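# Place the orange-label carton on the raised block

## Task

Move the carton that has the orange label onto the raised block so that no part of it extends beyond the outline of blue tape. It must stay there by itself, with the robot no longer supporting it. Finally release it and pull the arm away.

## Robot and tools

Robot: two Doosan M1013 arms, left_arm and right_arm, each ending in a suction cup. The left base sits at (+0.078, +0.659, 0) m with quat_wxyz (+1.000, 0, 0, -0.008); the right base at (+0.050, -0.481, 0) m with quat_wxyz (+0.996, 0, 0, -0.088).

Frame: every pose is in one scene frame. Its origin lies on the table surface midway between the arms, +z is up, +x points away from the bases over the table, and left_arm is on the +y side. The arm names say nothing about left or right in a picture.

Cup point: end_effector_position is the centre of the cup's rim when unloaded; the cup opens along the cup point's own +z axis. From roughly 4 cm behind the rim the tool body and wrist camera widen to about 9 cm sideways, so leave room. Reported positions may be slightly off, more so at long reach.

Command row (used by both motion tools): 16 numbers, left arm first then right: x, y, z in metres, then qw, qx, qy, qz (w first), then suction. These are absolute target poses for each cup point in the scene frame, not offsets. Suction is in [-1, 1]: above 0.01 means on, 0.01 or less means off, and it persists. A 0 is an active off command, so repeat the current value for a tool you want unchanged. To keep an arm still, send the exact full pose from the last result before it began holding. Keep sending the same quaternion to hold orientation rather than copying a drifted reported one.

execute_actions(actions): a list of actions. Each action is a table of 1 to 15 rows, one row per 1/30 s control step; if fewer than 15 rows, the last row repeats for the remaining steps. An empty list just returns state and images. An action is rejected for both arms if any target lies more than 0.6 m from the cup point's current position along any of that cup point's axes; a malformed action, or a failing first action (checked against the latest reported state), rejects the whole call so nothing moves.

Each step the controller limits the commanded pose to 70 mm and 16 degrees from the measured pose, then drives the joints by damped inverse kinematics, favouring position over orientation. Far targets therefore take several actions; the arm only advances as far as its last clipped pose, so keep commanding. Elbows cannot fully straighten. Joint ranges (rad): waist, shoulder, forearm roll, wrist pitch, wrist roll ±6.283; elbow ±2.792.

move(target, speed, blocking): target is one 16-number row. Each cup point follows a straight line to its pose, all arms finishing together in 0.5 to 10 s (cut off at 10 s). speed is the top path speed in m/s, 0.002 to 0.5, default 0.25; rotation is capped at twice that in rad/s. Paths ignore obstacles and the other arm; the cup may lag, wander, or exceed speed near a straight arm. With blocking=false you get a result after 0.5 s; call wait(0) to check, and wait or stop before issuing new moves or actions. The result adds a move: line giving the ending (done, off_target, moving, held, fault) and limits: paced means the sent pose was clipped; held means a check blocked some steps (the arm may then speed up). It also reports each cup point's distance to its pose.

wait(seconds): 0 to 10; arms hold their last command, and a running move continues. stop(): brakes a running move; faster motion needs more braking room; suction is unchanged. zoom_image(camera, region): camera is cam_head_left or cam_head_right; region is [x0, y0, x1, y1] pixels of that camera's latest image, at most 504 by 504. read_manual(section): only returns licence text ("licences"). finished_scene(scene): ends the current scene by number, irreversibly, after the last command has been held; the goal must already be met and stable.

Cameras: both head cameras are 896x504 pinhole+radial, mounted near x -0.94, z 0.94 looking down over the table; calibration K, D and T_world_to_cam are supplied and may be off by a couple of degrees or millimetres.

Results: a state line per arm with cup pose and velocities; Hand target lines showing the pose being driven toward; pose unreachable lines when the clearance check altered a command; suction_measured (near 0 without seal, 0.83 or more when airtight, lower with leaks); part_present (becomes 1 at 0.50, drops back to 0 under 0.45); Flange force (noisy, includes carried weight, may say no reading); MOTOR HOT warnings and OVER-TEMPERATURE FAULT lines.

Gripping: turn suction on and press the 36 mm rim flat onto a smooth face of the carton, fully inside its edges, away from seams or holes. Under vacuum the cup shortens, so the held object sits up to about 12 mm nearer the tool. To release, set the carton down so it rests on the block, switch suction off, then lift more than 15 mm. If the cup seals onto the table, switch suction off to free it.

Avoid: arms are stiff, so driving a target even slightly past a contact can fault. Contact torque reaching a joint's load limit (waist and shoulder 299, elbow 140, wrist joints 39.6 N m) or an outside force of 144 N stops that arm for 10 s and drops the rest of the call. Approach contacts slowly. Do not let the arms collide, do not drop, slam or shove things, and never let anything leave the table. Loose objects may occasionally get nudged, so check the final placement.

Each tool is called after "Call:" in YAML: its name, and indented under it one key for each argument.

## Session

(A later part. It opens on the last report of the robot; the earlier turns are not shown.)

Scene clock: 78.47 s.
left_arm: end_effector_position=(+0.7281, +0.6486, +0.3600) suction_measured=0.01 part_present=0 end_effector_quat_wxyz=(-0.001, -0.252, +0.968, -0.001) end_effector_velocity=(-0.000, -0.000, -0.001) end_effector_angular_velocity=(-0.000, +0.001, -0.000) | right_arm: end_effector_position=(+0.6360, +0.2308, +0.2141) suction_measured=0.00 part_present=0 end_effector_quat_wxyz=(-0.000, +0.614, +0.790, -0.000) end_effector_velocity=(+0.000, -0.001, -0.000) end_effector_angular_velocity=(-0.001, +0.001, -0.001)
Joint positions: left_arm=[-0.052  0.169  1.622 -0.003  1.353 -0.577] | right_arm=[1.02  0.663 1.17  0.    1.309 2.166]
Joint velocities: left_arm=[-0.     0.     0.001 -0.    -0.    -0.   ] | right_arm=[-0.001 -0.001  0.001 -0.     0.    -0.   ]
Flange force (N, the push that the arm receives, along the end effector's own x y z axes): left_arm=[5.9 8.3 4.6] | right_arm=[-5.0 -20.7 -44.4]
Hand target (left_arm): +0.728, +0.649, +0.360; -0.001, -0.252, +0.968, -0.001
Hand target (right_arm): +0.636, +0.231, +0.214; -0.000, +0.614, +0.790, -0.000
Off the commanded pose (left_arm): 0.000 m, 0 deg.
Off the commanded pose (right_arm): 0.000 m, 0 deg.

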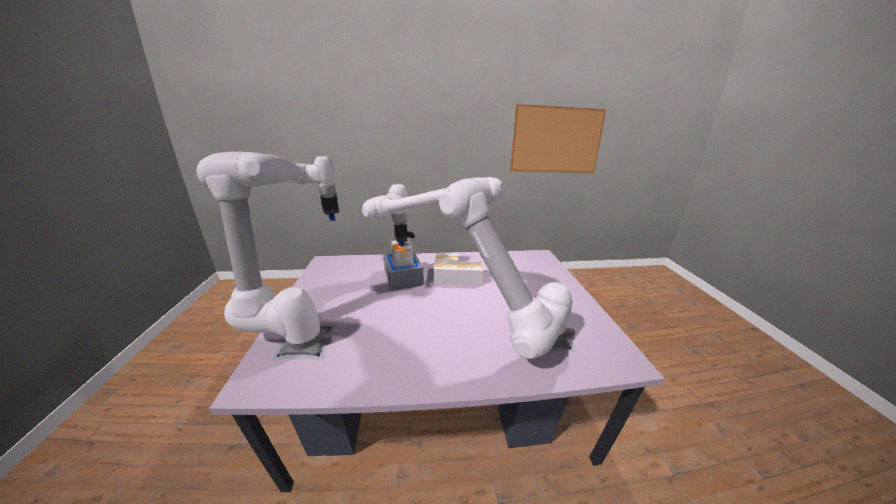

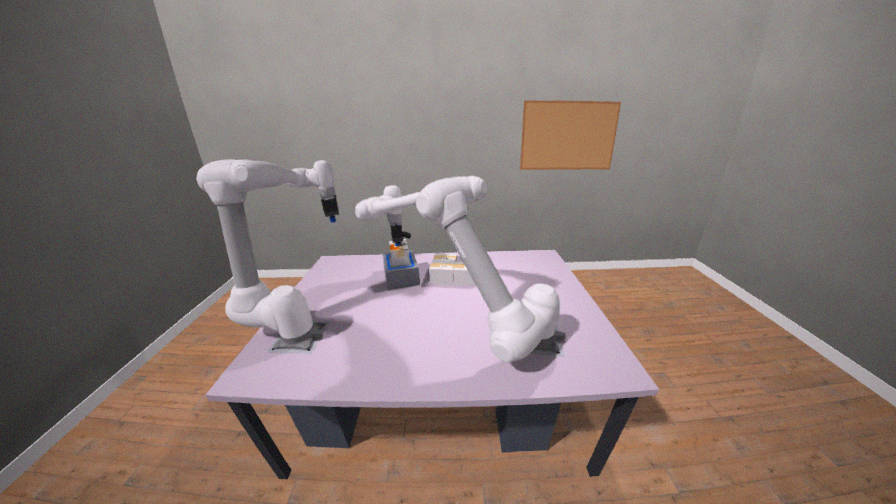

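Call:
execute_actions:
  actions:
    - [[0.7281,0.6486,0.36,-0.001,-0.252,0.968,-0.001,0, 0.636,0.2308,0.216,0,0.6136,0.7896,0,0],[0.7281,0.6486,0.36,-0.001,-0.252,0.968,-0.001,0, 0.636,0.2308,0.218,0,0.6136,0.7896,0,0],[0.7281,0.6486,0.36,-0.001,-0.252,0.968,-0.001,0, 0.636,0.2308,0.221,0,0.6136,0.7896,0,0],[0.7281,0.6486,0.36,-0.001,-0.252,0.968,-0.001,0, 0.636,0.2308,0.225,0,0.6136,0.7896,0,0],[0.7281,0.6486,0.36,-0.001,-0.252,0.968,-0.001,0, 0.636,0.2308,0.230,0,0.6136,0.7896,0,0],[0.7281,0.6486,0.36,-0.001,-0.252,0.968,-0.001,0, 0.636,0.2308,0.236,0,0.6136,0.7896,0,0],[0.7281,0.6486,0.36,-0.001,-0.252,0.968,-0.001,0, 0.636,0.2308,0.243,0,0.6136,0.7896,0,0],[0.7281,0.6486,0.36,-0.001,-0.252,0.968,-0.001,0, 0.636,0.2308,0.251,0,0.6136,0.7896,0,0],[0.7281,0.6486,0.36,-0.001,-0.252,0.968,-0.001,0, 0.636,0.229,0.260,0,0.6136,0.7896,0,0],[0.7281,0.6486,0.36,-0.001,-0.252,0.968,-0.001,0, 0.635,0.226,0.269,0,0.6136,0.7896,0,0],[0.7281,0.6486,0.36,-0.001,-0.252,0.968,-0.001,0, 0.634,0.221,0.278,0,0.6136,0.7896,0,0],[0.7281,0.6486,0.36,-0.001,-0.252,0.968,-0.001,0, 0.633,0.214,0.287,0,0.6136,0.7896,0,0],[0.7281,0.6486,0.36,-0.001,-0.252,0.968,-0.001,0, 0.632,0.205,0.296,0,0.6136,0.7896,0,0],[0.7281,0.6486,0.36,-0.001,-0.252,0.968,-0.001,0, 0.631,0.194,0.305,0,0.6136,0.7896,0,0],[0.7281,0.6486,0.36,-0.001,-0.252,0.968,-0.001,0, 0.630,0.182,0.313,0,0.6136,0.7896,0,0]]
    - [[0.7281,0.6486,0.36,-0.001,-0.252,0.968,-0.001,0, 0.628,0.169,0.321,0,0.6136,0.7896,0,0],[0.7281,0.6486,0.36,-0.001,-0.252,0.968,-0.001,0, 0.626,0.155,0.328,0,0.6136,0.7896,0,0],[0.7281,0.6486,0.36,-0.001,-0.252,0.968,-0.001,0, 0.624,0.140,0.335,0,0.6136,0.7896,0,0],[0.7281,0.6486,0.36,-0.001,-0.252,0.968,-0.001,0, 0.622,0.125,0.341,0,0.6136,0.7896,0,0],[0.7281,0.6486,0.36,-0.001,-0.252,0.968,-0.001,0, 0.620,0.110,0.347,0,0.6136,0.7896,0,0],[0.7281,0.6486,0.36,-0.001,-0.252,0.968,-0.001,0, 0.618,0.095,0.352,0,0.6136,0.7896,0,0],[0.7281,0.6486,0.36,-0.001,-0.252,0.968,-0.001,0, 0.616,0.080,0.357,0,0.6136,0.7896,0,0],[0.7281,0.6486,0.36,-0.001,-0.252,0.968,-0.001,0, 0.614,0.066,0.361,0,0.6136,0.7896,0,0],[0.7281,0.6486,0.36,-0.001,-0.252,0.968,-0.001,0, 0.612,0.053,0.365,0,0.6136,0.7896,0,0],[0.7281,0.6486,0.36,-0.001,-0.252,0.968,-0.001,0, 0.610,0.041,0.368,0,0.6136,0.7896,0,0],[0.7281,0.6486,0.36,-0.001,-0.252,0.968,-0.001,0, 0.609,0.030,0.371,0,0.6136,0.7896,0,0],[0.7281,0.6486,0.36,-0.001,-0.252,0.968,-0.001,0, 0.608,0.021,0.373,0,0.6136,0.7896,0,0],[0.7281,0.6486,0.36,-0.001,-0.252,0.968,-0.001,0, 0.607,0.014,0.375,0,0.6136,0.7896,0,0],[0.7281,0.6486,0.36,-0.001,-0.252,0.968,-0.001,0, 0.606,0.009,0.376,0,0.6136,0.7896,0,0],[0.7281,0.6486,0.36,-0.001,-0.252,0.968,-0.001,0, 0.606,0.006,0.377,0,0.6136,0.7896,0,0]]

Call:
zoom_image:
  camera: "cam_head_left"
  region: [375, 230, 430, 280]

Call:
zoom_image:
  camera: "cam_head_right"
  region: [375, 230, 430, 280]

Scene clock: 88.13 s.
left_arm: end_effector_position=(+0.7281, +0.6486, +0.3600) suction_measured=0.01 part_present=0 end_effector_quat_wxyz=(-0.001, -0.252, +0.968, -0.001) end_effector_velocity=(-0.000, -0.001, -0.000) end_effector_angular_velocity=(-0.001, +0.001, -0.002) | right_arm: end_effector_position=(+0.6075, +0.0199, +0.3729) suction_measured=0.00 part_present=0 end_effector_quat_wxyz=(+0.000, +0.614, +0.789, -0.001) end_effector_velocity=(-0.035, -0.262, +0.072) end_effector_angular_velocity=(+0.013, -0.011, +0.003)
Joint positions: left_arm=[-0.052  0.169  1.622 -0.003  1.353 -0.577] | right_arm=[ 0.862  0.323  1.402 -0.001  1.418  2.008]
Joint velocities: left_arm=[-0.002 -0.     0.    -0.001  0.     0.   ] | right_arm=[-0.242 -0.351  0.346  0.003 -0.012 -0.246]
Flange force (N, the push that the arm receives, along the end effector's own x y z axes): left_arm=[8.4 9.4 1.5] | right_arm=[3.5 2.2 1.7]
Flange force at the end of the 1st action (N, along the end effector's axes at the end of the call): left_arm=[5.8 6.8 4.1] | right_arm=[4.9 8.6 -1.4]
Hand target (left_arm): +0.728, +0.649, +0.360; -0.001, -0.252, +0.968, -0.001
Hand target (right_arm): +0.606, +0.007, +0.377; -0.000, +0.614, +0.790, -0.000
Off the commanded pose (left_arm): 0.000 m, 0 deg.
Off the commanded pose (right_arm): 0.015 m, 0 deg.

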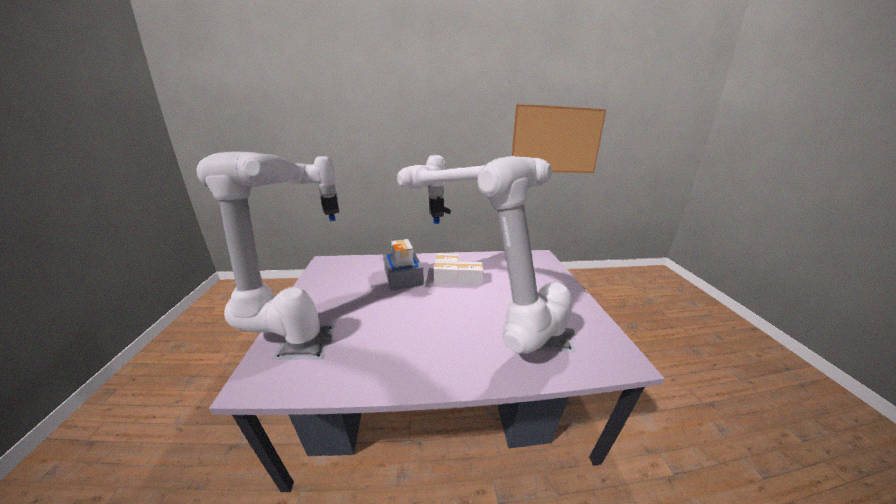

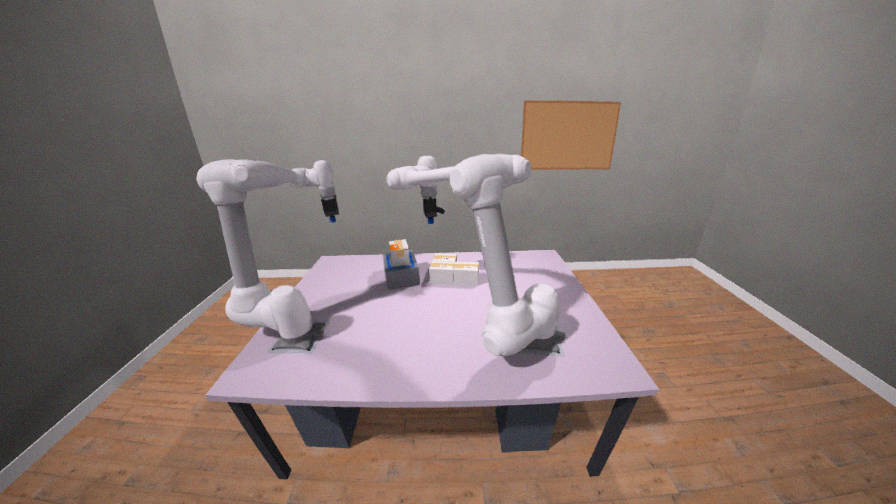

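Region (375, 230, 430, 280) of cam_head_left's 896x504 image, scaled by 9.164, with more detail than that image has; it fills the top 458 rows of this view, and the rest is white.

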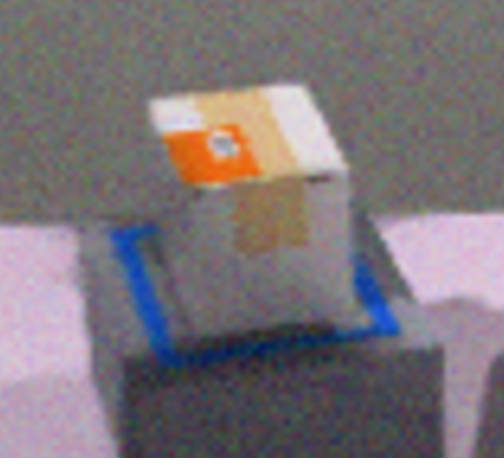

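Region (375, 230, 430, 280) of cam_head_right's 896x504 image, scaled by 9.164, with more detail than that image has; it fills the top 458 rows of this view, and the rest is white.

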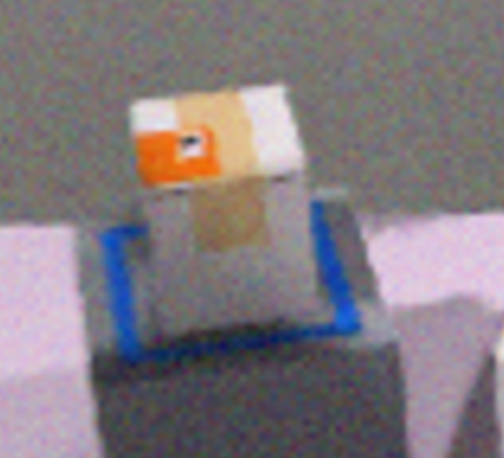

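Call:
finished_scene:
  scene: 1

The scene is finished: the task was done.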